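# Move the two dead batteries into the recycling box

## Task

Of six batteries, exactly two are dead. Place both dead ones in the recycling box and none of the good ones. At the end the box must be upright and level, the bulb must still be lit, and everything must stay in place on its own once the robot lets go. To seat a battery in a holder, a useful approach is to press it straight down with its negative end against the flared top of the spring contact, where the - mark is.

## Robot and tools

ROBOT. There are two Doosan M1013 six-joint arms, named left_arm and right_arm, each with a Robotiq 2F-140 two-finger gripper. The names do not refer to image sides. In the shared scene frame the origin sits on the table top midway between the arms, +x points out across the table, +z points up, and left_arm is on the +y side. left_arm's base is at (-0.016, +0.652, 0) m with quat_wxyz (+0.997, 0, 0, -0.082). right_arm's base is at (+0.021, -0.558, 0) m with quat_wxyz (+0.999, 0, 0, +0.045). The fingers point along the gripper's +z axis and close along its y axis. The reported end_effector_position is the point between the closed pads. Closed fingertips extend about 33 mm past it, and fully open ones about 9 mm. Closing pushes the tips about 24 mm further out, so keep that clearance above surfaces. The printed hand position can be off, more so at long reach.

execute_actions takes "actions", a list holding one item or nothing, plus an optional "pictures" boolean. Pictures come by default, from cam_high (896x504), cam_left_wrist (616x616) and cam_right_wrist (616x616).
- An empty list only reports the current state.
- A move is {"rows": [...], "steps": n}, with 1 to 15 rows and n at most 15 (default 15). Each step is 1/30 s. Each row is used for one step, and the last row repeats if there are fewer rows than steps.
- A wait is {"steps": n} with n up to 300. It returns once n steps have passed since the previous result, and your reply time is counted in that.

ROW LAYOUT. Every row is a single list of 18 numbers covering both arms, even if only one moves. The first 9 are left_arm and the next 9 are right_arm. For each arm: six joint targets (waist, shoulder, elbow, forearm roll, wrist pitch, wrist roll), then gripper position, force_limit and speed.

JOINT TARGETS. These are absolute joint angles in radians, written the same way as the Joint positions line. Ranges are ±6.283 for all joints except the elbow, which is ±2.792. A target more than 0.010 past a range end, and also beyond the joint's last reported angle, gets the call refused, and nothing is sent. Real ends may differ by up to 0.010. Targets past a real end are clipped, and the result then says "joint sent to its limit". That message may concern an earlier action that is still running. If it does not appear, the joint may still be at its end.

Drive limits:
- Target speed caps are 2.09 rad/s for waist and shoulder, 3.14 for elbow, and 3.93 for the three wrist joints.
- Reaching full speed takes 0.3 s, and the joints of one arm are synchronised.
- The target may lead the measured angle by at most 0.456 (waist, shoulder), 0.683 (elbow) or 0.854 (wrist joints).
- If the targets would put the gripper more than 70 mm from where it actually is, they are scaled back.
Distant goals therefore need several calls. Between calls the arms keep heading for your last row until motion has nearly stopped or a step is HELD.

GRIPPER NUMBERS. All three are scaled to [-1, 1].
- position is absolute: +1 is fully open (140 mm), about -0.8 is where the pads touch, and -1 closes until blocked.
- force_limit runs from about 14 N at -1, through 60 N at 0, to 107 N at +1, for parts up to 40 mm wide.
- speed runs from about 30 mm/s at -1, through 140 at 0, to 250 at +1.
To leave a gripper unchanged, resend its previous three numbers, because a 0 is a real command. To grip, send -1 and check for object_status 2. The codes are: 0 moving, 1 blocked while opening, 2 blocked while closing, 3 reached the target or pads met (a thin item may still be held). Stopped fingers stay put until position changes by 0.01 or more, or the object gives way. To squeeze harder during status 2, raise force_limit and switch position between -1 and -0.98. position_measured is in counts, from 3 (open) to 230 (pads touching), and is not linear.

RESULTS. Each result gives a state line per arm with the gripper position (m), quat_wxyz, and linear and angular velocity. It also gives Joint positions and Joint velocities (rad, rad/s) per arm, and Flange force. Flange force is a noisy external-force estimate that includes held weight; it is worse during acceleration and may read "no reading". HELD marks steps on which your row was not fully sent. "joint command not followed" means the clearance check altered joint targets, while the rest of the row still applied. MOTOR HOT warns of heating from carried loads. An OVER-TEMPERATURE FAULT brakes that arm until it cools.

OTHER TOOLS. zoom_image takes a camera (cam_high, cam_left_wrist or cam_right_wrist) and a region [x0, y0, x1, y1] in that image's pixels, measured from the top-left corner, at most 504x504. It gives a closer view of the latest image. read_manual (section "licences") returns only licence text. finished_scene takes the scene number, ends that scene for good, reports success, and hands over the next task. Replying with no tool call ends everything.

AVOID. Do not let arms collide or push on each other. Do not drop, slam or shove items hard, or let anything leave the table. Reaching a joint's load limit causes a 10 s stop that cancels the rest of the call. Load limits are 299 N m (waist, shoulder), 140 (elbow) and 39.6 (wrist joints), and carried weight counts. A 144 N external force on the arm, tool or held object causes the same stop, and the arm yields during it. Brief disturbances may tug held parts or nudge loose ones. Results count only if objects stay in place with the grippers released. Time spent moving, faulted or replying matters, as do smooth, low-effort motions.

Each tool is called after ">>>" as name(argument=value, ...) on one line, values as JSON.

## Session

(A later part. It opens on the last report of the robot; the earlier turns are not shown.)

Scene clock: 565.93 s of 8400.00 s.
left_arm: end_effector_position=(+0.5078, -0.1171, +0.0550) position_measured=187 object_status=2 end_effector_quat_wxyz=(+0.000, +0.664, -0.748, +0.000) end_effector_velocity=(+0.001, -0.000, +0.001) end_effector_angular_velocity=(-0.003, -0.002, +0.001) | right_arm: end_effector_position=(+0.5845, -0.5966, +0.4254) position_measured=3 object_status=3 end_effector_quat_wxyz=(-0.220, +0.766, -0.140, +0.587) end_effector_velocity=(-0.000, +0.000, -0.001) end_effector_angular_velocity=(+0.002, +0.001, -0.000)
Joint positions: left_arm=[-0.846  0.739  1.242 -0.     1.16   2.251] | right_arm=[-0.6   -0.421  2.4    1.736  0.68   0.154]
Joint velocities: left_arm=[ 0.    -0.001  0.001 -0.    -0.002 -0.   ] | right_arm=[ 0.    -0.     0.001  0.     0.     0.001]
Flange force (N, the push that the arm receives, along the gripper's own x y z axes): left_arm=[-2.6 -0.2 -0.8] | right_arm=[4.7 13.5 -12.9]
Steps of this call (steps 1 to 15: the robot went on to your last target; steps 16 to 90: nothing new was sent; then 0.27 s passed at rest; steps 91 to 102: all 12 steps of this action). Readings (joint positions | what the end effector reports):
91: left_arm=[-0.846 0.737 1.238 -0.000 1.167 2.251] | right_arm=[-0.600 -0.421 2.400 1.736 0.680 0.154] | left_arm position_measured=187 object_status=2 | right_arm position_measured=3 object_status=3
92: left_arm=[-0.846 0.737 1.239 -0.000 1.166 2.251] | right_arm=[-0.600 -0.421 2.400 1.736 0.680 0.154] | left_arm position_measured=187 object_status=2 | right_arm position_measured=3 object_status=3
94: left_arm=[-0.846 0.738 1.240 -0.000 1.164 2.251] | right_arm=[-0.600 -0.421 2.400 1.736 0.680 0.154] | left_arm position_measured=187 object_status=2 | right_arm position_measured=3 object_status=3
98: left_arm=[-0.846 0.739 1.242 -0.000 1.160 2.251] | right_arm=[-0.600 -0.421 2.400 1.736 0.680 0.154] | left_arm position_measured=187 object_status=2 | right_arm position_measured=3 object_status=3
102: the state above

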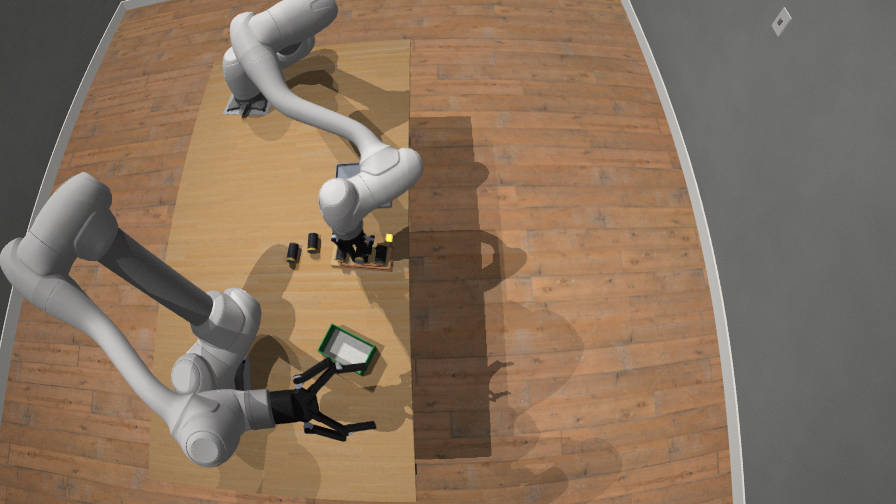

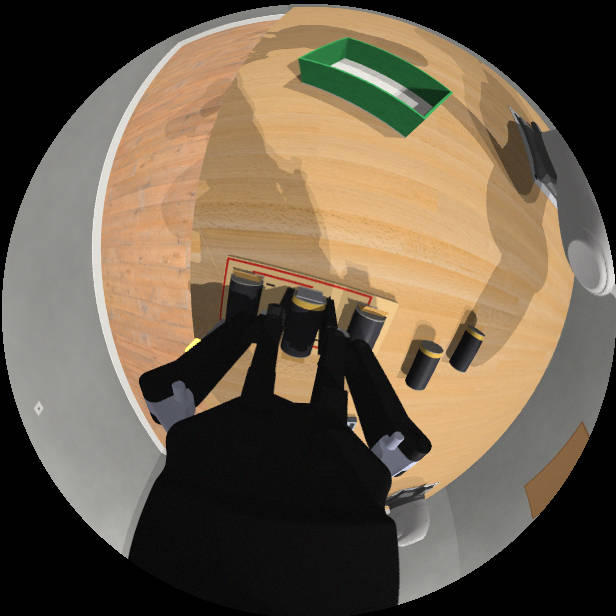

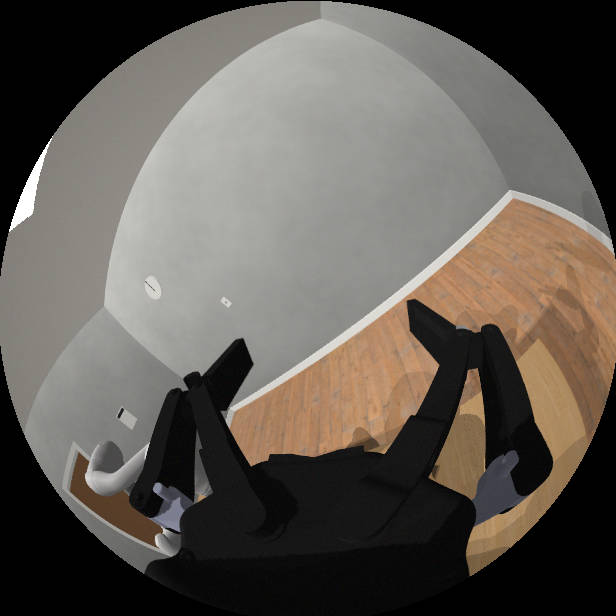

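>>> execute_actions(actions=[{"rows":[[-0.846,0.7406,1.2437,0,1.1571,2.2514,-1,0.6,0,-0.6,-0.421,2.4,1.736,0.68,0.154,1,0,0],[-0.846,0.7406,1.2437,0,1.1571,2.2514,-1,0.6,0,-0.6,-0.421,2.4,1.736,0.68,0.154,1,0,0],[-0.846,0.7406,1.2437,0,1.1571,2.2514,-1,0.6,0,-0.6,-0.421,2.4,1.736,0.68,0.154,1,0,0],[-0.846,0.7418,1.2455,0,1.1542,2.2514,-1,0.6,0,-0.6,-0.421,2.4,1.736,0.68,0.154,1,0,0]],"steps":10}], pictures=false)

>>> execute_actions(actions=[{"rows":[[-0.846,0.7418,1.2455,0,1.1542,2.2514,-0.1,0.6,0,-0.6,-0.421,2.4,1.736,0.68,0.154,1,0,0]],"steps":10}], pictures=false)

>>> execute_actions(actions=[{"rows":[[-0.846,0.73,1.228,0,1.183,2.2514,-0.1,0.6,0,-0.6,-0.421,2.4,1.736,0.68,0.154,1,0,0],[-0.846,0.73,1.228,0,1.183,2.2514,-0.1,0.6,0,-0.6,-0.421,2.4,1.736,0.68,0.154,1,0,0],[-0.846,0.73,1.228,0,1.183,2.2514,-0.1,0.6,0,-0.6,-0.421,2.4,1.736,0.68,0.154,1,0,0],[-0.846,0.695,1.176,0,1.27,2.2514,-0.1,0.6,0,-0.6,-0.421,2.4,1.736,0.68,0.154,1,0,0]],"steps":13}])

Scene clock: 576.33 s of 8400.00 s.
left_arm: end_effector_position=(+0.5078, -0.1170, +0.0515) position_measured=187 object_status=2 end_effector_quat_wxyz=(+0.000, +0.664, -0.748, +0.000) end_effector_velocity=(-0.001, -0.000, -0.003) end_effector_angular_velocity=(+0.001, +0.000, -0.002) | right_arm: end_effector_position=(+0.5845, -0.5966, +0.4254) position_measured=3 object_status=3 end_effector_quat_wxyz=(-0.220, +0.766, -0.140, +0.587) end_effector_velocity=(-0.000, -0.000, +0.000) end_effector_angular_velocity=(-0.001, -0.000, +0.000)
Joint positions: left_arm=[-0.846  0.741  1.245  0.     1.154  2.251] | right_arm=[-0.6   -0.421  2.4    1.736  0.68   0.154]
Joint velocities: left_arm=[-0.001  0.002  0.002 -0.    -0.003  0.002] | right_arm=[-0.    -0.    -0.    -0.     0.    -0.001]
Flange force (N, the push that the arm receives, along the gripper's own x y z axes): left_arm=[-5.8 5.9 -45.2] | right_arm=[4.5 18.7 -12.7]
Steps of this call (steps 1 to 15: the robot went on to your last target; steps 16 to 90: nothing new was sent; then 7.07 s passed at rest; steps 91 to 100: all 10 steps of this action). Readings (joint positions | what the end effector reports):
91: left_arm=[-0.846 0.739 1.242 0.000 1.160 2.251] | right_arm=[-0.600 -0.421 2.400 1.736 0.680 0.154] | left_arm position_measured=187 object_status=2 | right_arm position_measured=3 object_status=3
92: left_arm=[-0.846 0.740 1.243 0.000 1.159 2.251] | right_arm=[-0.600 -0.421 2.400 1.736 0.680 0.154] | left_arm position_measured=187 object_status=2 | right_arm position_measured=3 object_status=3
94: left_arm=[-0.846 0.740 1.244 0.000 1.157 2.251] | right_arm=[-0.600 -0.421 2.400 1.736 0.680 0.154] | left_arm position_measured=187 object_status=2 | right_arm position_measured=3 object_status=3
98: left_arm=[-0.846 0.741 1.245 0.000 1.155 2.251] | right_arm=[-0.600 -0.421 2.400 1.736 0.680 0.154] | left_arm position_measured=187 object_status=2 | right_arm position_measured=3 object_status=3
100: the state above

Scene clock: 576.67 s of 8400.00 s.
left_arm: end_effector_position=(+0.5078, -0.1169, +0.0507) position_measured=141 object_status=0 end_effector_quat_wxyz=(-0.000, +0.664, -0.748, +0.000) end_effector_velocity=(+0.001, -0.000, +0.001) end_effector_angular_velocity=(-0.002, -0.001, -0.000) | right_arm: end_effector_position=(+0.5845, -0.5966, +0.4254) position_measured=3 object_status=3 end_effector_quat_wxyz=(-0.220, +0.766, -0.140, +0.587) end_effector_velocity=(+0.000, +0.000, +0.001) end_effector_angular_velocity=(+0.000, -0.001, +0.001)
Joint positions: left_arm=[-0.846  0.742  1.246  0.     1.154  2.251] | right_arm=[-0.6   -0.421  2.4    1.736  0.68   0.154]
Joint velocities: left_arm=[ 0.    -0.001 -0.001 -0.    -0.     0.001] | right_arm=[ 0.001  0.    -0.001 -0.    -0.     0.   ]
Flange force (N, the push that the arm receives, along the gripper's own x y z axes): left_arm=[-1.4 -0.4 -0.3] | right_arm=[-0.1 6.8 -7.5]
Steps of this call (steps 1 to 10: all 10 steps of this action). Readings (joint positions | what the end effector reports):
1: left_arm=[-0.846 0.741 1.245 0.000 1.154 2.251] | right_arm=[-0.600 -0.421 2.400 1.736 0.680 0.154] | left_arm position_measured=187 object_status=0 | right_arm position_measured=3 object_status=3
2: left_arm=[-0.846 0.742 1.246 0.000 1.154 2.251] | right_arm=[-0.600 -0.421 2.400 1.736 0.680 0.154] | left_arm position_measured=187 object_status=0 | right_arm position_measured=3 object_status=3
4: left_arm=[-0.846 0.742 1.246 0.000 1.154 2.251] | right_arm=[-0.600 -0.421 2.400 1.736 0.680 0.154] | left_arm position_measured=167 object_status=0 | right_arm position_measured=3 object_status=3
8: left_arm=[-0.846 0.742 1.246 0.000 1.154 2.251] | right_arm=[-0.600 -0.421 2.400 1.736 0.680 0.154] | left_arm position_measured=141 object_status=0 | right_arm position_measured=3 object_status=3
10: the state above

Scene clock: 577.10 s of 8400.00 s.
left_arm: end_effector_position=(+0.5083, -0.1178, +0.1302) position_measured=141 object_status=3 end_effector_quat_wxyz=(-0.000, +0.664, -0.748, +0.000) end_effector_velocity=(+0.000, -0.001, +0.008) end_effector_angular_velocity=(-0.002, -0.001, -0.001) | right_arm: end_effector_position=(+0.5845, -0.5966, +0.4254) position_measured=3 object_status=3 end_effector_quat_wxyz=(-0.220, +0.766, -0.140, +0.587) end_effector_velocity=(-0.000, -0.000, +0.000) end_effector_angular_velocity=(-0.000, -0.000, -0.001)
Joint positions: left_arm=[-0.846  0.695  1.177  0.     1.269  2.251] | right_arm=[-0.6   -0.421  2.4    1.736  0.68   0.154]
Joint velocities: left_arm=[-0.    -0.004 -0.009 -0.     0.011  0.001] | right_arm=[-0.001 -0.001  0.     0.    -0.    -0.   ]
Flange force (N, the push that the arm receives, along the gripper's own x y z axes): left_arm=[0.9 -3.2 2.0] | right_arm=[2.9 8.5 -12.3]
Steps of this call (steps 1 to 13: all 13 steps of this action). Readings (joint positions | what the end effector reports):
1: left_arm=[-0.846 0.742 1.245 0.000 1.154 2.251] | right_arm=[-0.600 -0.421 2.400 1.736 0.680 0.154] | left_arm position_measured=141 object_status=0 | right_arm position_measured=3 object_status=3
2: left_arm=[-0.846 0.739 1.241 0.000 1.162 2.251] | right_arm=[-0.600 -0.421 2.400 1.736 0.680 0.154] | left_arm position_measured=141 object_status=0 | right_arm position_measured=3 object_status=3
4: left_arm=[-0.846 0.732 1.230 0.000 1.178 2.251] | right_arm=[-0.600 -0.421 2.400 1.736 0.680 0.154] | left_arm position_measured=141 object_status=3 | right_arm position_measured=3 object_status=3
8: left_arm=[-0.846 0.700 1.184 0.000 1.255 2.251] | right_arm=[-0.600 -0.421 2.400 1.736 0.680 0.154] | left_arm position_measured=141 object_status=3 | right_arm position_measured=3 object_status=3
13: the state above

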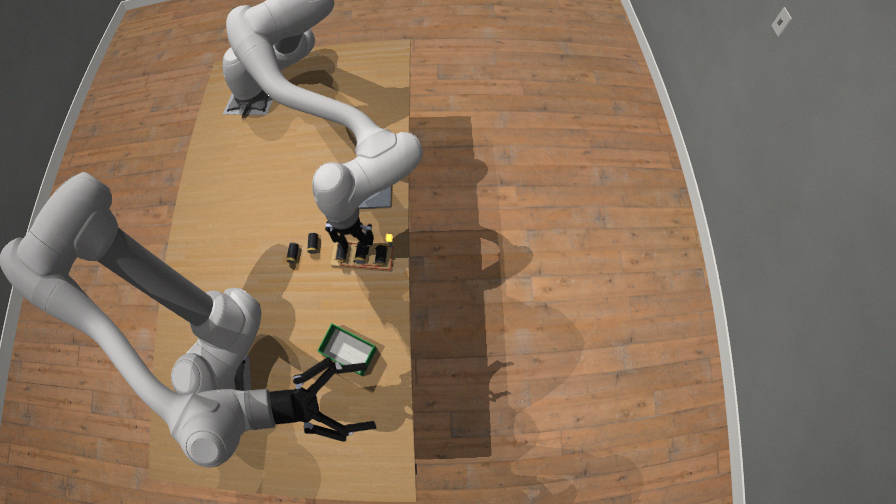

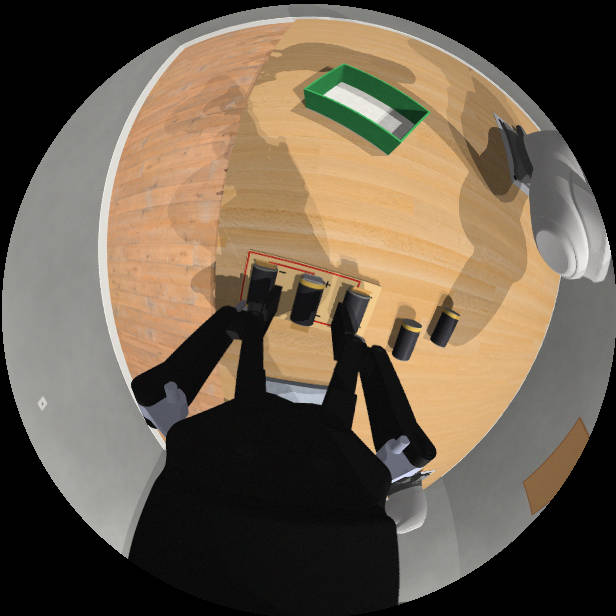

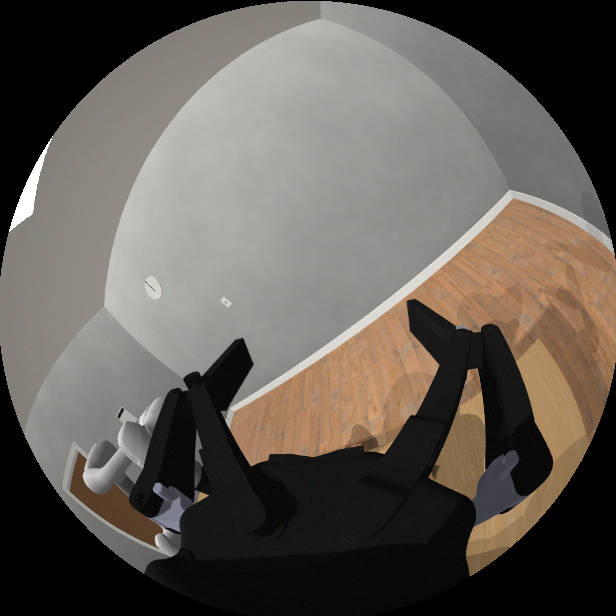

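>>> execute_actions(actions=[{"rows":[[-0.9854,0.489,1.537,0,1.1156,2.11,-0.1,0.6,0,-0.95,-0.421,2.4,1.736,0.68,0.154,1,0,0]],"steps":15}], pictures=false)

>>> execute_actions(actions=[{"rows":[[-0.9854,0.518,1.565,0,1.0586,2.11,-0.1,0.6,0,-0.95,-0.421,2.4,1.736,0.68,0.154,1,0,0]],"steps":15}])

Scene clock: 591.37 s of 8400.00 s.
left_arm: end_effector_position=(+0.3426, -0.0592, +0.1221) position_measured=141 object_status=3 end_effector_quat_wxyz=(+0.000, +0.664, -0.747, +0.000) end_effector_velocity=(-0.075, +0.039, -0.008) end_effector_angular_velocity=(-0.003, -0.002, -0.001) | right_arm: end_effector_position=(+0.5434, -0.7726, +0.4254) position_measured=3 object_status=3 end_effector_quat_wxyz=(-0.123, +0.734, -0.260, +0.615) end_effector_velocity=(-0.108, -0.260, -0.002) end_effector_angular_velocity=(+0.003, +0.002, -0.498)
Joint positions: left_arm=[-0.983  0.493  1.53  -0.     1.119  2.113] | right_arm=[-0.922 -0.421  2.4    1.736  0.68   0.154]
Joint velocities: left_arm=[-0.065 -0.095  0.167  0.    -0.075 -0.065] | right_arm=[-0.498  0.     0.003 -0.     0.     0.001]
Flange force (N, the push that the arm receives, along the gripper's own x y z axes): left_arm=[5.6 -0.9 3.4] | right_arm=[3.3 11.7 -13.0]
Steps of this call (steps 1 to 15: the robot went on to your last target; steps 16 to 90: nothing new was sent; then 10.77 s passed at rest; steps 91 to 105: all 15 steps of this action). Readings (joint positions | what the end effector reports):
91: left_arm=[-0.846 0.695 1.176 -0.000 1.270 2.251] | right_arm=[-0.600 -0.421 2.400 1.736 0.680 0.154] | left_arm position_measured=141 object_status=3 | right_arm position_measured=3 object_status=3
92: left_arm=[-0.849 0.690 1.184 -0.000 1.267 2.248] | right_arm=[-0.606 -0.421 2.400 1.736 0.680 0.154] | left_arm position_measured=141 object_status=3 | right_arm position_measured=3 object_status=3
94: left_arm=[-0.868 0.662 1.235 -0.000 1.245 2.228] | right_arm=[-0.639 -0.421 2.400 1.736 0.680 0.154] | left_arm position_measured=141 object_status=3 | right_arm position_measured=3 object_status=3
98: left_arm=[-0.918 0.588 1.364 -0.000 1.190 2.178] | right_arm=[-0.749 -0.421 2.400 1.736 0.680 0.154] | left_arm position_measured=141 object_status=3 | right_arm position_measured=3 object_status=3
105: the state above

Scene clock: 591.87 s of 8400.00 s.
left_arm: end_effector_position=(+0.3401, -0.0583, +0.0847) position_measured=141 object_status=3 end_effector_quat_wxyz=(+0.000, +0.664, -0.747, +0.000) end_effector_velocity=(+0.000, +0.000, -0.001) end_effector_angular_velocity=(+0.002, +0.001, +0.001) | right_arm: end_effector_position=(+0.5371, -0.7874, +0.4254) position_measured=3 object_status=3 end_effector_quat_wxyz=(-0.115, +0.730, -0.271, +0.616) end_effector_velocity=(-0.000, -0.001, +0.001) end_effector_angular_velocity=(-0.002, -0.001, -0.001)
Joint positions: left_arm=[-0.985  0.518  1.565 -0.     1.059  2.11 ] | right_arm=[-0.95  -0.421  2.4    1.736  0.68   0.154]
Joint velocities: left_arm=[ 0.001  0.002 -0.     0.     0.    -0.   ] | right_arm=[-0.001 -0.    -0.001  0.     0.    -0.   ]
Flange force (N, the push that the arm receives, along the gripper's own x y z axes): left_arm=[2.9 -2.6 0.8] | right_arm=[1.0 10.5 -9.5]
Steps of this call (steps 1 to 15: all 15 steps of this action). Readings (joint positions | what the end effector reports):
1: left_arm=[-0.984 0.491 1.534 -0.000 1.116 2.111] | right_arm=[-0.936 -0.421 2.400 1.736 0.680 0.154] | left_arm position_measured=141 object_status=3 | right_arm position_measured=3 object_status=3
2: left_arm=[-0.985 0.494 1.541 -0.000 1.105 2.111] | right_arm=[-0.944 -0.421 2.400 1.736 0.680 0.154] | left_arm position_measured=141 object_status=3 | right_arm position_measured=3 object_status=3
4: left_arm=[-0.985 0.511 1.558 -0.000 1.074 2.110] | right_arm=[-0.949 -0.421 2.400 1.736 0.680 0.154] | left_arm position_measured=141 object_status=3 | right_arm position_measured=3 object_status=3
8: left_arm=[-0.985 0.517 1.564 -0.000 1.060 2.110] | right_arm=[-0.950 -0.421 2.400 1.736 0.680 0.154] | left_arm position_measured=141 object_status=3 | right_arm position_measured=3 object_status=3
15: the state above

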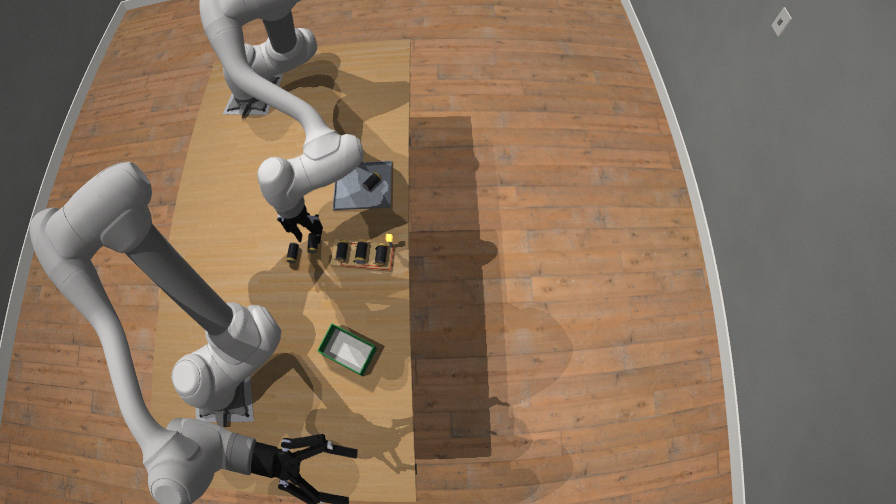

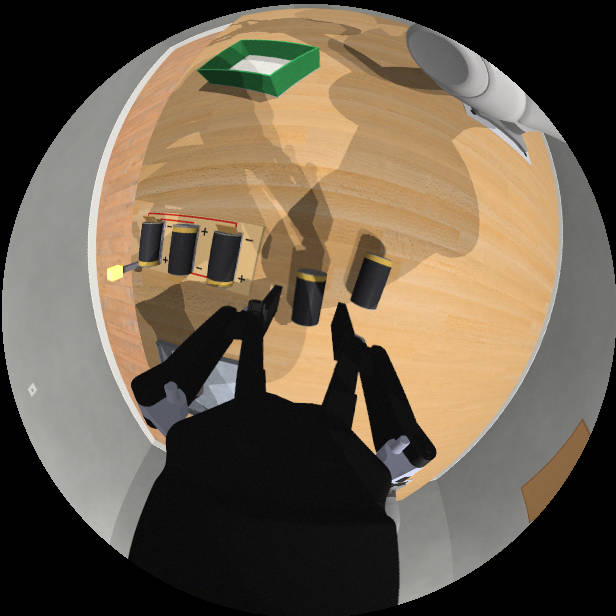

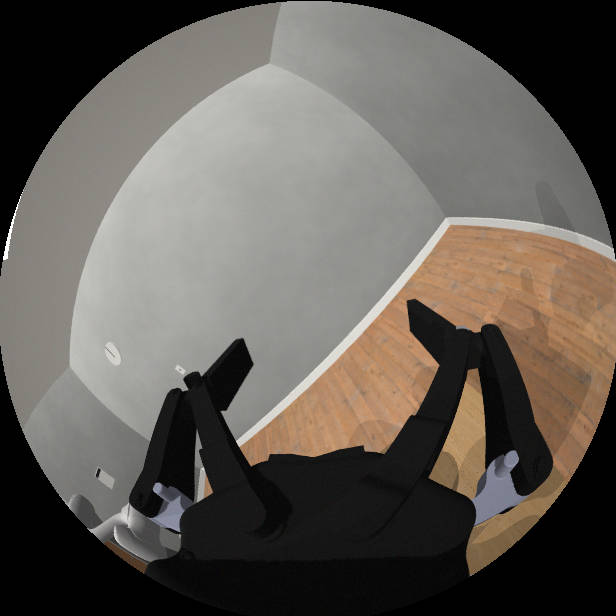

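>>> execute_actions(actions=[{"rows":[[-0.9854,0.535,1.58,0,1.0266,2.0,-0.1,0.6,0,-0.95,-0.421,2.4,1.736,0.68,0.154,1,0,0],[-0.9854,0.535,1.58,0,1.0266,2.0,-0.1,0.6,0,-0.95,-0.421,2.4,1.736,0.68,0.154,1,0,0],[-0.9854,0.535,1.58,0,1.0266,2.0,-0.1,0.6,0,-0.95,-0.421,2.4,1.736,0.68,0.154,1,0,0],[-0.9854,0.5545,1.5965,0,0.9906,2.0,-0.1,0.6,0,-0.95,-0.421,2.4,1.736,0.68,0.154,1,0,0]],"steps":12}], pictures=false)

>>> execute_actions(actions=[{"rows":[[-0.9854,0.5545,1.5965,0,0.9906,2.0,-1,0.3,0,-0.95,-0.421,2.4,1.736,0.68,0.154,1,0,0]],"steps":14}], pictures=false)

>>> execute_actions(actions=[{"rows":[[-0.9854,0.46,1.505,0,1.1766,2.0,-1,0.3,0,-0.95,-0.421,2.4,1.736,0.68,0.154,1,0,0]],"steps":13}])

Scene clock: 600.23 s of 8400.00 s.
left_arm: end_effector_position=(+0.3401, -0.0581, +0.0411) position_measured=141 object_status=3 end_effector_quat_wxyz=(-0.000, +0.704, -0.710, +0.000) end_effector_velocity=(-0.001, +0.001, -0.005) end_effector_angular_velocity=(+0.001, +0.000, +0.004) | right_arm: end_effector_position=(+0.5371, -0.7874, +0.4254) position_measured=3 object_status=3 end_effector_quat_wxyz=(-0.115, +0.730, -0.271, +0.616) end_effector_velocity=(+0.000, -0.001, +0.002) end_effector_angular_velocity=(-0.001, -0.002, -0.001)
Joint positions: left_arm=[-0.985  0.554  1.596  0.     0.991  2.   ] | right_arm=[-0.95  -0.421  2.4    1.736  0.68   0.154]
Joint velocities: left_arm=[-0.     0.004  0.005 -0.    -0.007 -0.004] | right_arm=[-0.    -0.    -0.002  0.    -0.     0.001]
Flange force (N, the push that the arm receives, along the gripper's own x y z axes): left_arm=[2.2 -0.9 2.2] | right_arm=[3.4 7.6 -9.0]
Steps of this call (steps 1 to 15: the robot went on to your last target; steps 16 to 90: nothing new was sent; then 4.97 s passed at rest; steps 91 to 102: all 12 steps of this action). Readings (joint positions | what the end effector reports):
91: left_arm=[-0.985 0.518 1.565 0.000 1.058 2.109] | right_arm=[-0.950 -0.421 2.400 1.736 0.680 0.154] | left_arm position_measured=141 object_status=3 | right_arm position_measured=3 object_status=3
92: left_arm=[-0.985 0.520 1.566 0.000 1.055 2.099] | right_arm=[-0.950 -0.421 2.400 1.736 0.680 0.154] | left_arm position_measured=141 object_status=3 | right_arm position_measured=3 object_status=3
94: left_arm=[-0.985 0.528 1.574 0.000 1.039 2.046] | right_arm=[-0.950 -0.421 2.400 1.736 0.680 0.154] | left_arm position_measured=141 object_status=3 | right_arm position_measured=3 object_status=3
98: left_arm=[-0.985 0.552 1.594 0.000 0.996 2.003] | right_arm=[-0.950 -0.421 2.400 1.736 0.680 0.154] | left_arm position_measured=141 object_status=3 | right_arm position_measured=3 object_status=3
102: the state above

Scene clock: 600.70 s of 8400.00 s.
left_arm: end_effector_position=(+0.3400, -0.0581, +0.0407) position_measured=186 object_status=2 end_effector_quat_wxyz=(+0.000, +0.704, -0.710, +0.000) end_effector_velocity=(+0.000, +0.000, -0.000) end_effector_angular_velocity=(+0.001, +0.000, -0.000) | right_arm: end_effector_position=(+0.5371, -0.7874, +0.4254) position_measured=3 object_status=3 end_effector_quat_wxyz=(-0.115, +0.730, -0.271, +0.616) end_effector_velocity=(+0.000, -0.000, +0.001) end_effector_angular_velocity=(-0.001, -0.001, -0.000)
Joint positions: left_arm=[-0.985  0.554  1.596  0.     0.991  2.   ] | right_arm=[-0.95  -0.421  2.4    1.736  0.68   0.154]
Joint velocities: left_arm=[ 0.    -0.     0.    -0.     0.001  0.001] | right_arm=[-0.     0.    -0.001  0.     0.    -0.   ]
Flange force (N, the push that the arm receives, along the gripper's own x y z axes): left_arm=[0.3 -4.3 -12.8] | right_arm=[2.3 6.8 -13.7]
Steps of this call (steps 1 to 14: all 14 steps of this action). Readings (joint positions | what the end effector reports):
1: left_arm=[-0.985 0.554 1.596 0.000 0.991 2.000] | right_arm=[-0.950 -0.421 2.400 1.736 0.680 0.154] | left_arm position_measured=141 object_status=0 | right_arm position_measured=3 object_status=3
2: left_arm=[-0.985 0.554 1.596 0.000 0.991 2.000] | right_arm=[-0.950 -0.421 2.400 1.736 0.680 0.154] | left_arm position_measured=146 object_status=0 | right_arm position_measured=3 object_status=3
4: left_arm=[-0.985 0.554 1.596 0.000 0.991 2.000] | right_arm=[-0.950 -0.421 2.400 1.736 0.680 0.154] | left_arm position_measured=162 object_status=0 | right_arm position_measured=3 object_status=3
8: left_arm=[-0.985 0.554 1.596 0.000 0.991 2.000] | right_arm=[-0.950 -0.421 2.400 1.736 0.680 0.154] | left_arm position_measured=186 object_status=0 | right_arm position_measured=3 object_status=3
14: the state above

Scene clock: 601.13 s of 8400.00 s.
left_arm: end_effector_position=(+0.3389, -0.0557, +0.1599) position_measured=186 object_status=2 end_effector_quat_wxyz=(-0.000, +0.704, -0.710, -0.000) end_effector_velocity=(-0.001, -0.001, +0.012) end_effector_angular_velocity=(-0.002, -0.001, -0.002) | right_arm: end_effector_position=(+0.5371, -0.7874, +0.4254) position_measured=3 object_status=3 end_effector_quat_wxyz=(-0.115, +0.730, -0.271, +0.616) end_effector_velocity=(+0.000, -0.000, +0.001) end_effector_angular_velocity=(-0.000, -0.002, -0.000)
Joint positions: left_arm=[-0.985  0.461  1.506 -0.     1.176  2.   ] | right_arm=[-0.95  -0.421  2.4    1.736  0.68   0.154]
Joint velocities: left_arm=[-0.001 -0.007 -0.011  0.     0.017  0.001] | right_arm=[-0.    -0.    -0.002  0.     0.     0.001]
Flange force (N, the push that the arm receives, along the gripper's own x y z axes): left_arm=[1.7 -2.9 3.1] | right_arm=[2.9 10.2 -17.3]
Steps of this call (steps 1 to 13: all 13 steps of this action). Readings (joint positions | what the end effector reports):
1: left_arm=[-0.985 0.554 1.596 -0.000 0.991 2.000] | right_arm=[-0.950 -0.421 2.400 1.736 0.680 0.154] | left_arm position_measured=186 object_status=2 | right_arm position_measured=3 object_status=3
2: left_arm=[-0.985 0.550 1.592 -0.000 1.001 2.000] | right_arm=[-0.950 -0.421 2.400 1.736 0.680 0.154] | left_arm position_measured=186 object_status=2 | right_arm position_measured=3 object_status=3
4: left_arm=[-0.985 0.522 1.564 -0.000 1.056 2.000] | right_arm=[-0.950 -0.421 2.400 1.736 0.680 0.154] | left_arm position_measured=186 object_status=2 | right_arm position_measured=3 object_status=3
8: left_arm=[-0.985 0.472 1.517 -0.000 1.152 2.000] | right_arm=[-0.950 -0.421 2.400 1.736 0.680 0.154] | left_arm position_measured=186 object_status=2 | right_arm position_measured=3 object_status=3
13: the state above

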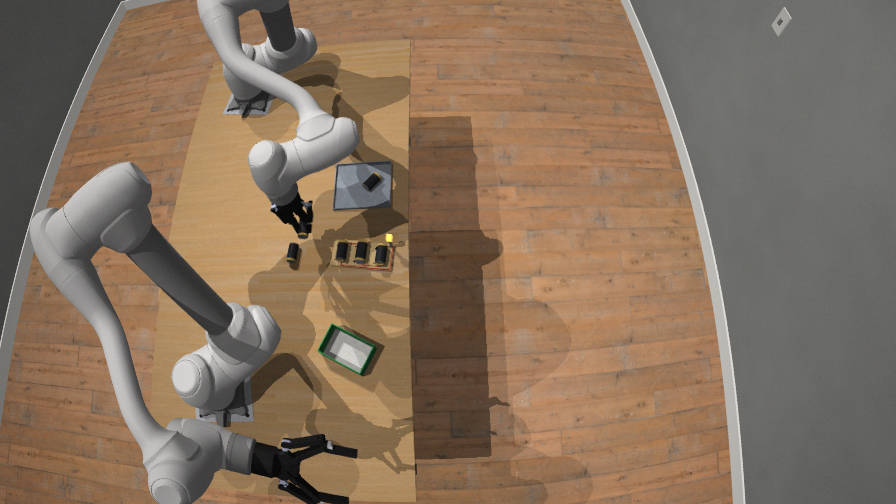

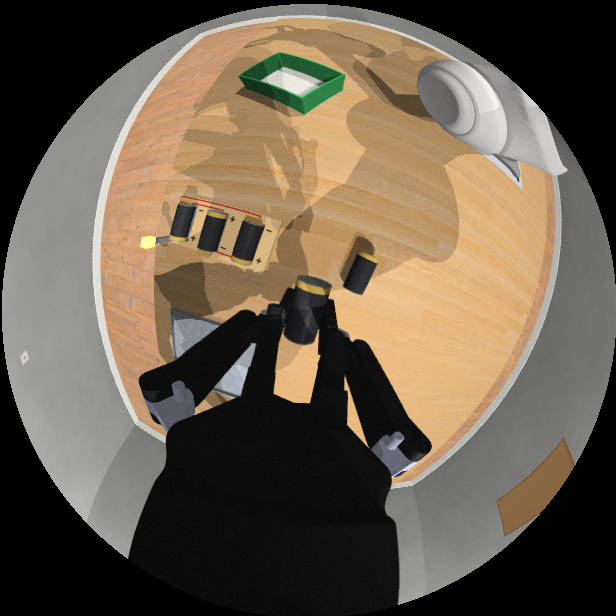

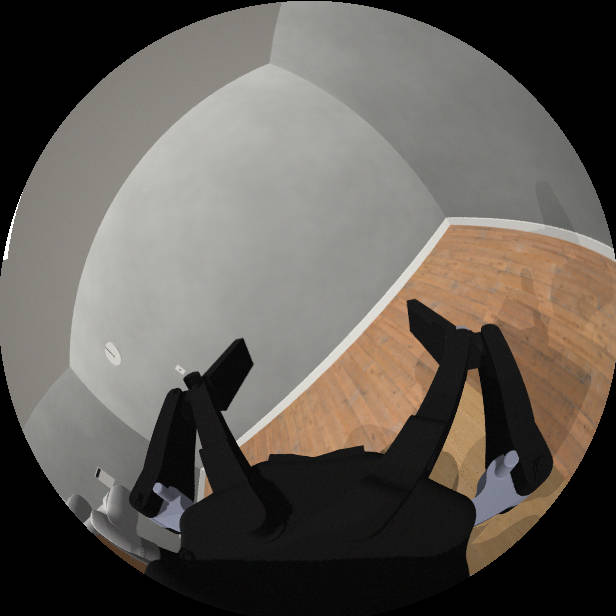

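>>> execute_actions(actions=[{"rows":[[-1.0037,1.0042,0.5715,0,1.5659,2.414,-1,0.3,0,-0.95,-0.421,2.4,1.736,0.68,0.154,1,0,0]],"steps":15}], pictures=false)

>>> execute_actions(actions=[{"steps":25}])

Scene clock: 609.97 s of 8400.00 s.
left_arm: end_effector_position=(+0.4031, -0.2235, +0.1561) position_measured=186 object_status=2 end_effector_quat_wxyz=(+0.004, -0.608, +0.793, +0.015) end_effector_velocity=(+0.142, -0.384, +0.011) end_effector_angular_velocity=(-0.096, -0.024, -0.537) | right_arm: end_effector_position=(+0.5371, -0.7874, +0.4254) position_measured=3 object_status=3 end_effector_quat_wxyz=(-0.115, +0.730, -0.271, +0.616) end_effector_velocity=(-0.000, -0.000, +0.000) end_effector_angular_velocity=(-0.001, +0.000, -0.000)
Joint positions: left_arm=[-0.996  0.772  0.994  0.     1.407  2.245] | right_arm=[-0.95  -0.421  2.4    1.736  0.68   0.154]
Joint velocities: left_arm=[-0.024  0.705 -1.283 -0.     0.481  0.513] | right_arm=[-0.    -0.    -0.    -0.001  0.    -0.   ]
Flange force (N, the push that the arm receives, along the gripper's own x y z axes): left_arm=[1.5 0.1 2.9] | right_arm=[6.7 17.5 -18.4]
Steps of this call (steps 1 to 15: the robot went on to your last target; steps 16 to 90: nothing new was sent; then 5.33 s passed at rest; steps 91 to 105: all 15 steps of this action). Readings (joint positions | what the end effector reports):
91: left_arm=[-0.985 0.460 1.504 0.000 1.177 2.000] | right_arm=[-0.950 -0.421 2.400 1.736 0.680 0.154] | left_arm position_measured=186 object_status=2 | right_arm position_measured=3 object_status=3
92: left_arm=[-0.985 0.465 1.496 0.000 1.182 2.004] | right_arm=[-0.950 -0.421 2.400 1.736 0.680 0.154] | left_arm position_measured=186 object_status=2 | right_arm position_measured=3 object_status=3
94: left_arm=[-0.986 0.499 1.446 0.000 1.210 2.035] | right_arm=[-0.950 -0.421 2.400 1.736 0.680 0.154] | left_arm position_measured=186 object_status=2 | right_arm position_measured=3 object_status=3
98: left_arm=[-0.991 0.610 1.279 0.000 1.296 2.127] | right_arm=[-0.950 -0.421 2.400 1.736 0.680 0.154] | left_arm position_measured=186 object_status=2 | right_arm position_measured=3 object_status=3
105: the state above

Scene clock: 610.80 s of 8400.00 s.
left_arm: end_effector_position=(+0.4402, -0.3294, +0.1501) position_measured=186 object_status=2 end_effector_quat_wxyz=(+0.000, -0.536, +0.844, -0.000) end_effector_velocity=(-0.000, -0.001, -0.000) end_effector_angular_velocity=(-0.001, -0.001, +0.000) | right_arm: end_effector_position=(+0.5371, -0.7874, +0.4254) position_measured=3 object_status=3 end_effector_quat_wxyz=(-0.115, +0.730, -0.271, +0.616) end_effector_velocity=(+0.000, +0.000, +0.001) end_effector_angular_velocity=(-0.000, -0.001, +0.000)
Joint positions: left_arm=[-1.004  1.004  0.572  0.     1.566  2.414] | right_arm=[-0.95  -0.421  2.4    1.736  0.68   0.154]
Joint velocities: left_arm=[-0.    -0.     0.     0.    -0.002 -0.   ] | right_arm=[ 0.001 -0.    -0.001 -0.    -0.     0.001]
Flange force (N, the push that the arm receives, along the gripper's own x y z axes): left_arm=no reading | right_arm=[4.3 13.8 -4.0]
Steps of this call (steps 1 to 25: the robot went on to your last target). Readings (joint positions | what the end effector reports):
1: left_arm=[-0.997 0.796 0.950 0.000 1.423 2.262] | right_arm=[-0.950 -0.421 2.400 1.736 0.680 0.154] | left_arm position_measured=186 object_status=2 | right_arm position_measured=3 object_status=3
2: left_arm=[-0.998 0.821 0.905 0.000 1.440 2.280] | right_arm=[-0.950 -0.421 2.400 1.736 0.680 0.154] | left_arm position_measured=186 object_status=2 | right_arm position_measured=3 object_status=3
4: left_arm=[-0.999 0.873 0.810 0.000 1.476 2.318] | right_arm=[-0.950 -0.421 2.400 1.736 0.680 0.154] | left_arm position_measured=186 object_status=2 | right_arm position_measured=3 object_status=3
8: left_arm=[-1.003 0.971 0.633 0.000 1.543 2.389] | right_arm=[-0.950 -0.421 2.400 1.736 0.680 0.154] | left_arm position_measured=186 object_status=2 | right_arm position_measured=3 object_status=3
25: the state above

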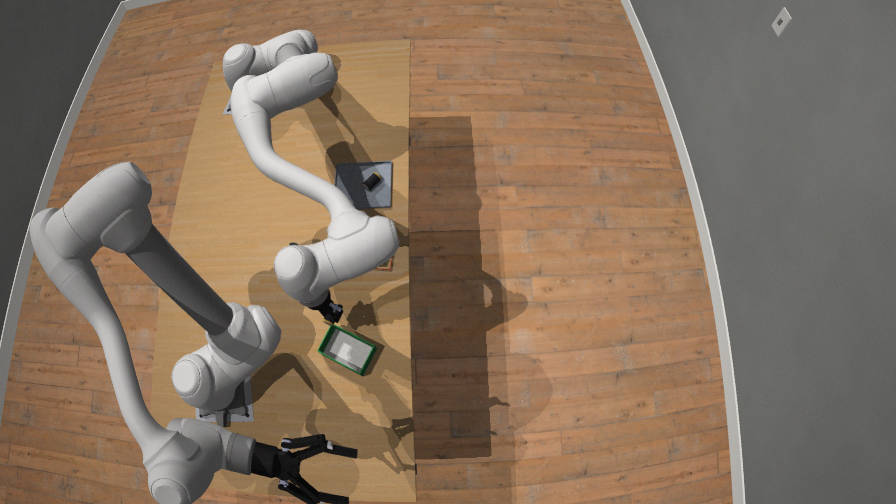

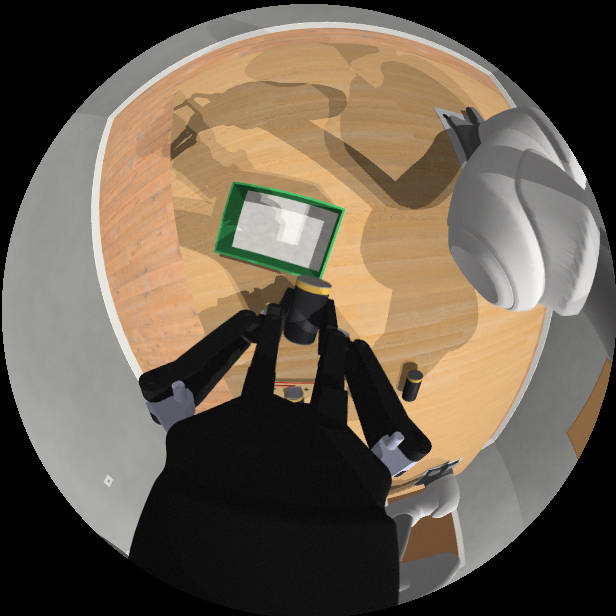

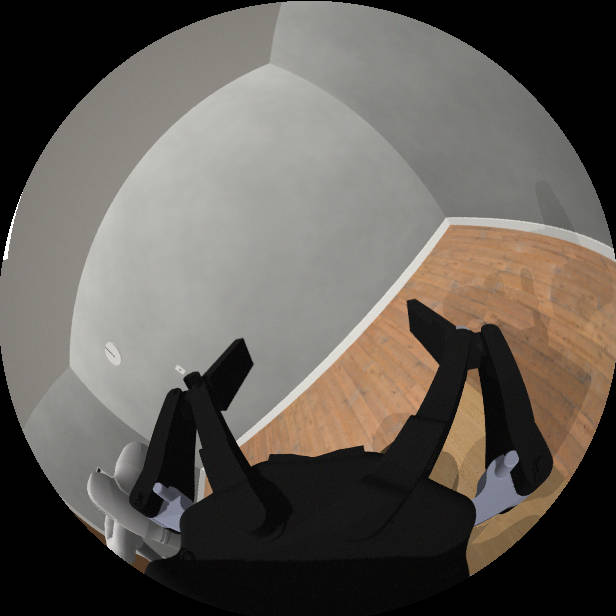

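>>> execute_actions(actions=[{"rows":[[-1.0277,0.9515,0.7289,0,1.2012,2.39,-1,0.3,0,-0.95,-0.421,2.4,1.736,0.68,0.154,1,0,0]],"steps":15}], pictures=false)

>>> execute_actions(actions=[{"steps":10}])

Scene clock: 632.93 s of 8400.00 s.
left_arm: end_effector_position=(+0.4401, -0.3995, +0.1299) position_measured=186 object_status=2 end_effector_quat_wxyz=(-0.024, -0.531, +0.837, -0.127) end_effector_velocity=(-0.001, -0.001, -0.000) end_effector_angular_velocity=(-0.002, -0.000, +0.001) | right_arm: end_effector_position=(+0.5371, -0.7874, +0.4254) position_measured=3 object_status=3 end_effector_quat_wxyz=(-0.115, +0.730, -0.271, +0.616) end_effector_velocity=(+0.000, +0.001, -0.000) end_effector_angular_velocity=(+0.000, +0.000, +0.001)
Joint positions: left_arm=[-1.028  0.952  0.729 -0.     1.201  2.39 ] | right_arm=[-0.95  -0.421  2.4    1.736  0.68   0.154]
Joint velocities: left_arm=[-0.001 -0.001  0.003  0.    -0.004 -0.002] | right_arm=[ 0.001 -0.     0.001  0.    -0.     0.   ]
Flange force (N, the push that the arm receives, along the gripper's own x y z axes): left_arm=[-1.6 -1.0 2.8] | right_arm=[4.9 12.5 -13.2]
Steps of this call (steps 1 to 15: the robot went on to your last target; steps 16 to 90: nothing new was sent; then 18.63 s passed at rest; steps 91 to 105: all 15 steps of this action). Readings (joint positions | what the end effector reports):
91: left_arm=[-1.004 1.004 0.572 -0.000 1.566 2.414] | right_arm=[-0.950 -0.421 2.400 1.736 0.680 0.154] | left_arm position_measured=186 object_status=2 | right_arm position_measured=3 object_status=3
92: left_arm=[-1.004 1.003 0.576 -0.000 1.555 2.414] | right_arm=[-0.950 -0.421 2.400 1.736 0.680 0.154] | left_arm position_measured=186 object_status=2 | right_arm position_measured=3 object_status=3
94: left_arm=[-1.008 0.994 0.603 -0.000 1.492 2.410] | right_arm=[-0.950 -0.421 2.400 1.736 0.680 0.154] | left_arm position_measured=186 object_status=2 | right_arm position_measured=3 object_status=3
98: left_arm=[-1.023 0.961 0.700 -0.000 1.269 2.395] | right_arm=[-0.950 -0.421 2.400 1.736 0.680 0.154] | left_arm position_measured=186 object_status=2 | right_arm position_measured=3 object_status=3
105: the state above

Scene clock: 633.27 s of 8400.00 s.
left_arm: end_effector_position=(+0.4401, -0.3995, +0.1299) position_measured=186 object_status=2 end_effector_quat_wxyz=(-0.024, -0.531, +0.837, -0.127) end_effector_velocity=(+0.001, +0.000, -0.000) end_effector_angular_velocity=(+0.000, +0.000, +0.002) | right_arm: end_effector_position=(+0.5371, -0.7874, +0.4254) position_measured=3 object_status=3 end_effector_quat_wxyz=(-0.115, +0.730, -0.271, +0.616) end_effector_velocity=(+0.000, +0.000, -0.000) end_effector_angular_velocity=(+0.001, +0.000, +0.001)
Joint positions: left_arm=[-1.028  0.952  0.729 -0.     1.201  2.39 ] | right_arm=[-0.95  -0.421  2.4    1.736  0.68   0.154]
Joint velocities: left_arm=[ 0.001  0.    -0.     0.    -0.    -0.001] | right_arm=[ 0.001  0.     0.    -0.     0.     0.001]
Flange force (N, the push that the arm receives, along the gripper's own x y z axes): left_arm=[-5.8 3.5 0.9] | right_arm=[6.9 16.6 -15.0]
Steps of this call (steps 1 to 10: the robot went on to your last target). Readings (joint positions | what the end effector reports):
1: left_arm=[-1.028 0.952 0.729 -0.000 1.201 2.390] | right_arm=[-0.950 -0.421 2.400 1.736 0.680 0.154] | left_arm position_measured=186 object_status=2 | right_arm position_measured=3 object_status=3
2: left_arm=[-1.028 0.952 0.729 -0.000 1.201 2.390] | right_arm=[-0.950 -0.421 2.400 1.736 0.680 0.154] | left_arm position_measured=186 object_status=2 | right_arm position_measured=3 object_status=3
4: left_arm=[-1.028 0.952 0.729 -0.000 1.201 2.390] | right_arm=[-0.950 -0.421 2.400 1.736 0.680 0.154] | left_arm position_measured=186 object_status=2 | right_arm position_measured=3 object_status=3
8: left_arm=[-1.028 0.952 0.729 -0.000 1.201 2.390] | right_arm=[-0.950 -0.421 2.400 1.736 0.680 0.154] | left_arm position_measured=186 object_status=2 | right_arm position_measured=3 object_status=3
10: the state above

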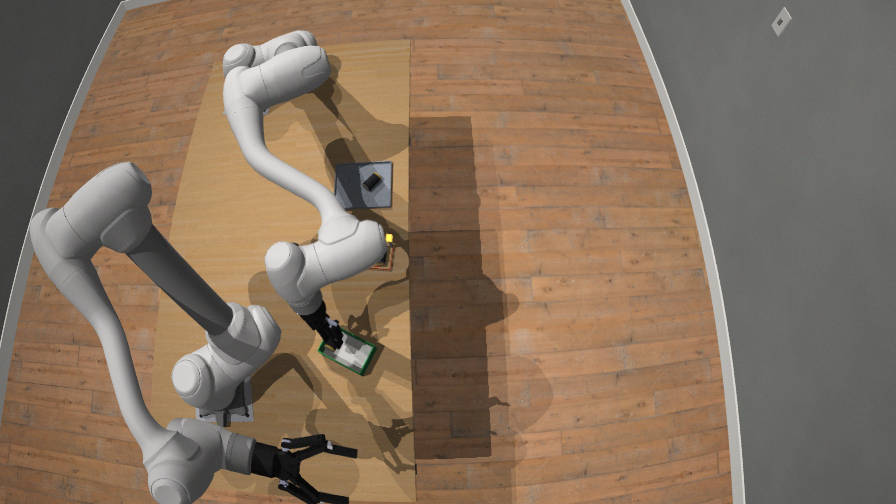

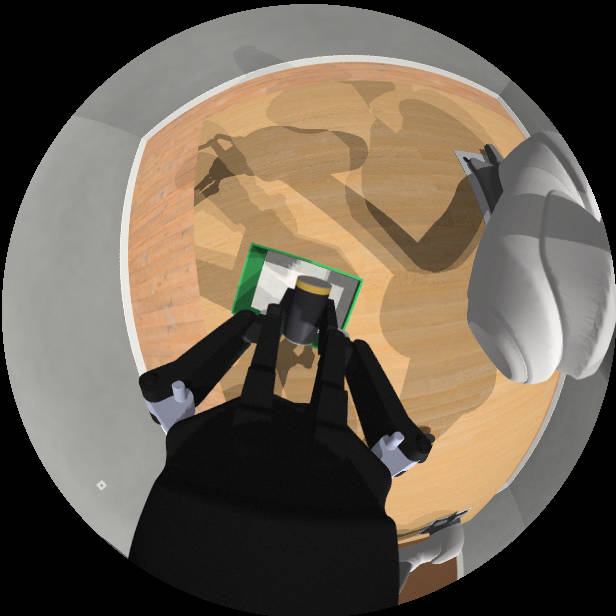

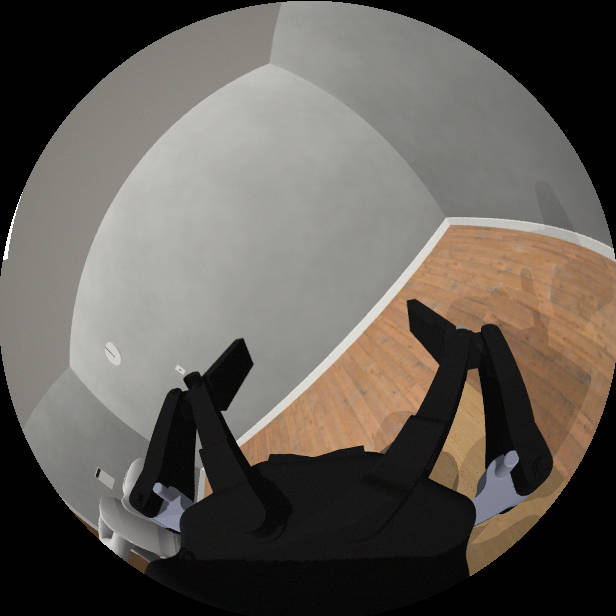

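>>> execute_actions(actions=[{"rows":[[-1.0434,0.981,0.706,0,1.1046,2.374,-1,0.3,0,-0.95,-0.421,2.4,1.736,0.68,0.154,1,0,0]],"steps":15}])

Scene clock: 640.60 s of 8400.00 s.
left_arm: end_effector_position=(+0.4373, -0.4425, +0.1202) position_measured=186 object_status=2 end_effector_quat_wxyz=(-0.035, -0.528, +0.831, -0.171) end_effector_velocity=(+0.001, -0.000, -0.001) end_effector_angular_velocity=(-0.000, +0.001, +0.002) | right_arm: end_effector_position=(+0.5371, -0.7874, +0.4254) position_measured=3 object_status=3 end_effector_quat_wxyz=(-0.115, +0.730, -0.271, +0.616) end_effector_velocity=(+0.000, -0.001, +0.001) end_effector_angular_velocity=(-0.001, -0.001, -0.001)
Joint positions: left_arm=[-1.043  0.981  0.706  0.     1.105  2.374] | right_arm=[-0.95  -0.421  2.4    1.736  0.68   0.154]
Joint velocities: left_arm=[ 0.     0.001 -0.001 -0.    -0.    -0.001] | right_arm=[-0.    -0.    -0.001  0.    -0.    -0.   ]
Flange force (N, the push that the arm receives, along the gripper's own x y z axes): left_arm=[2.1 -2.6 3.3] | right_arm=[3.2 13.5 -18.1]
Steps of this call (steps 1 to 15: the robot went on to your last target; steps 16 to 90: nothing new was sent; then 3.83 s passed at rest; steps 91 to 105: all 15 steps of this action). Readings (joint positions | what the end effector reports):
91: left_arm=[-1.028 0.952 0.729 0.000 1.200 2.390] | right_arm=[-0.950 -0.421 2.400 1.736 0.680 0.154] | left_arm position_measured=186 object_status=2 | right_arm position_measured=3 object_status=3
92: left_arm=[-1.029 0.954 0.726 0.000 1.190 2.388] | right_arm=[-0.950 -0.421 2.400 1.736 0.680 0.154] | left_arm position_measured=186 object_status=2 | right_arm position_measured=3 object_status=3
94: left_arm=[-1.037 0.970 0.715 0.000 1.141 2.380] | right_arm=[-0.950 -0.421 2.400 1.736 0.680 0.154] | left_arm position_measured=186 object_status=2 | right_arm position_measured=3 object_status=3
98: left_arm=[-1.043 0.980 0.706 0.000 1.107 2.374] | right_arm=[-0.950 -0.421 2.400 1.736 0.680 0.154] | left_arm position_measured=186 object_status=2 | right_arm position_measured=3 object_status=3
105: the state above

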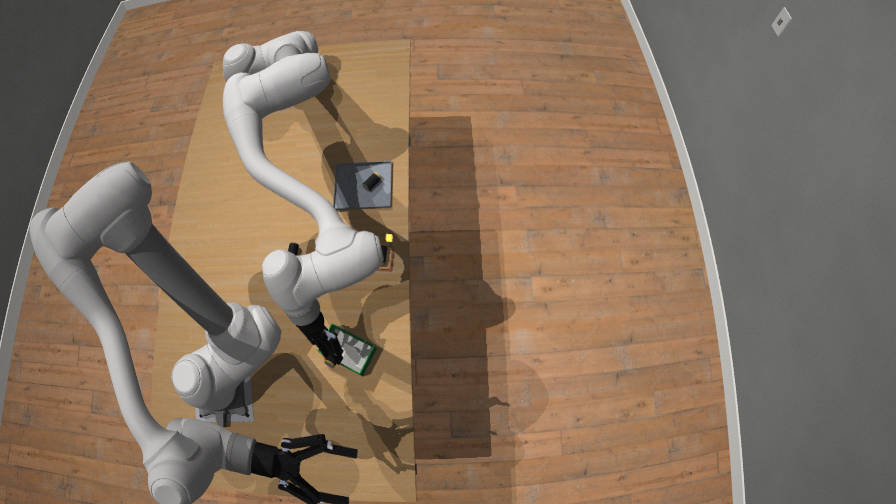

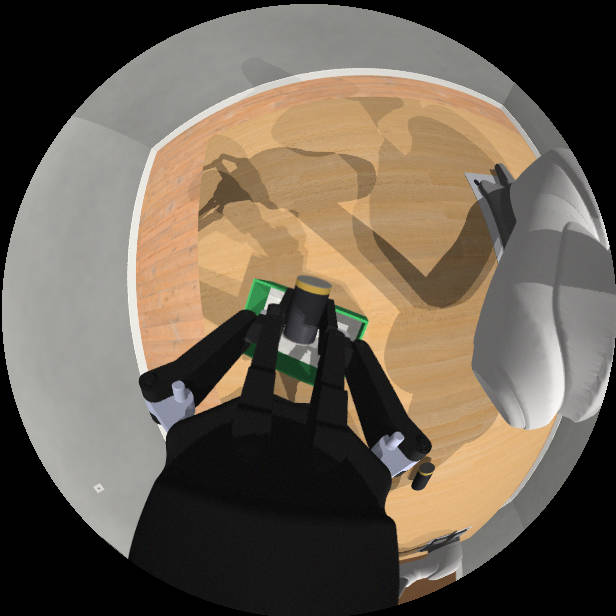

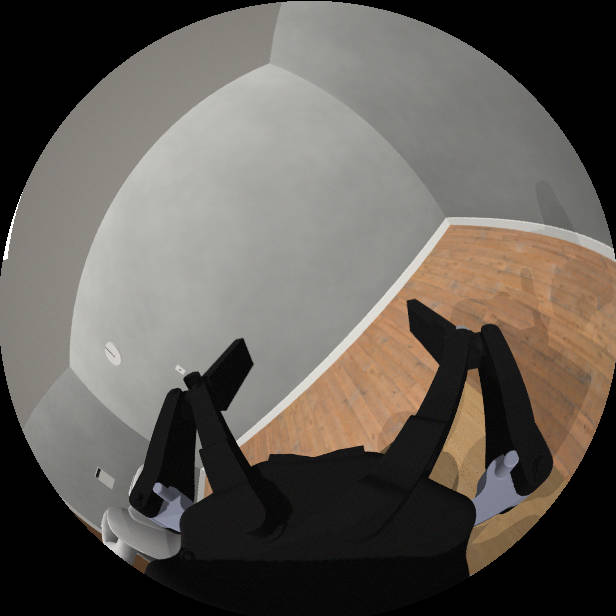

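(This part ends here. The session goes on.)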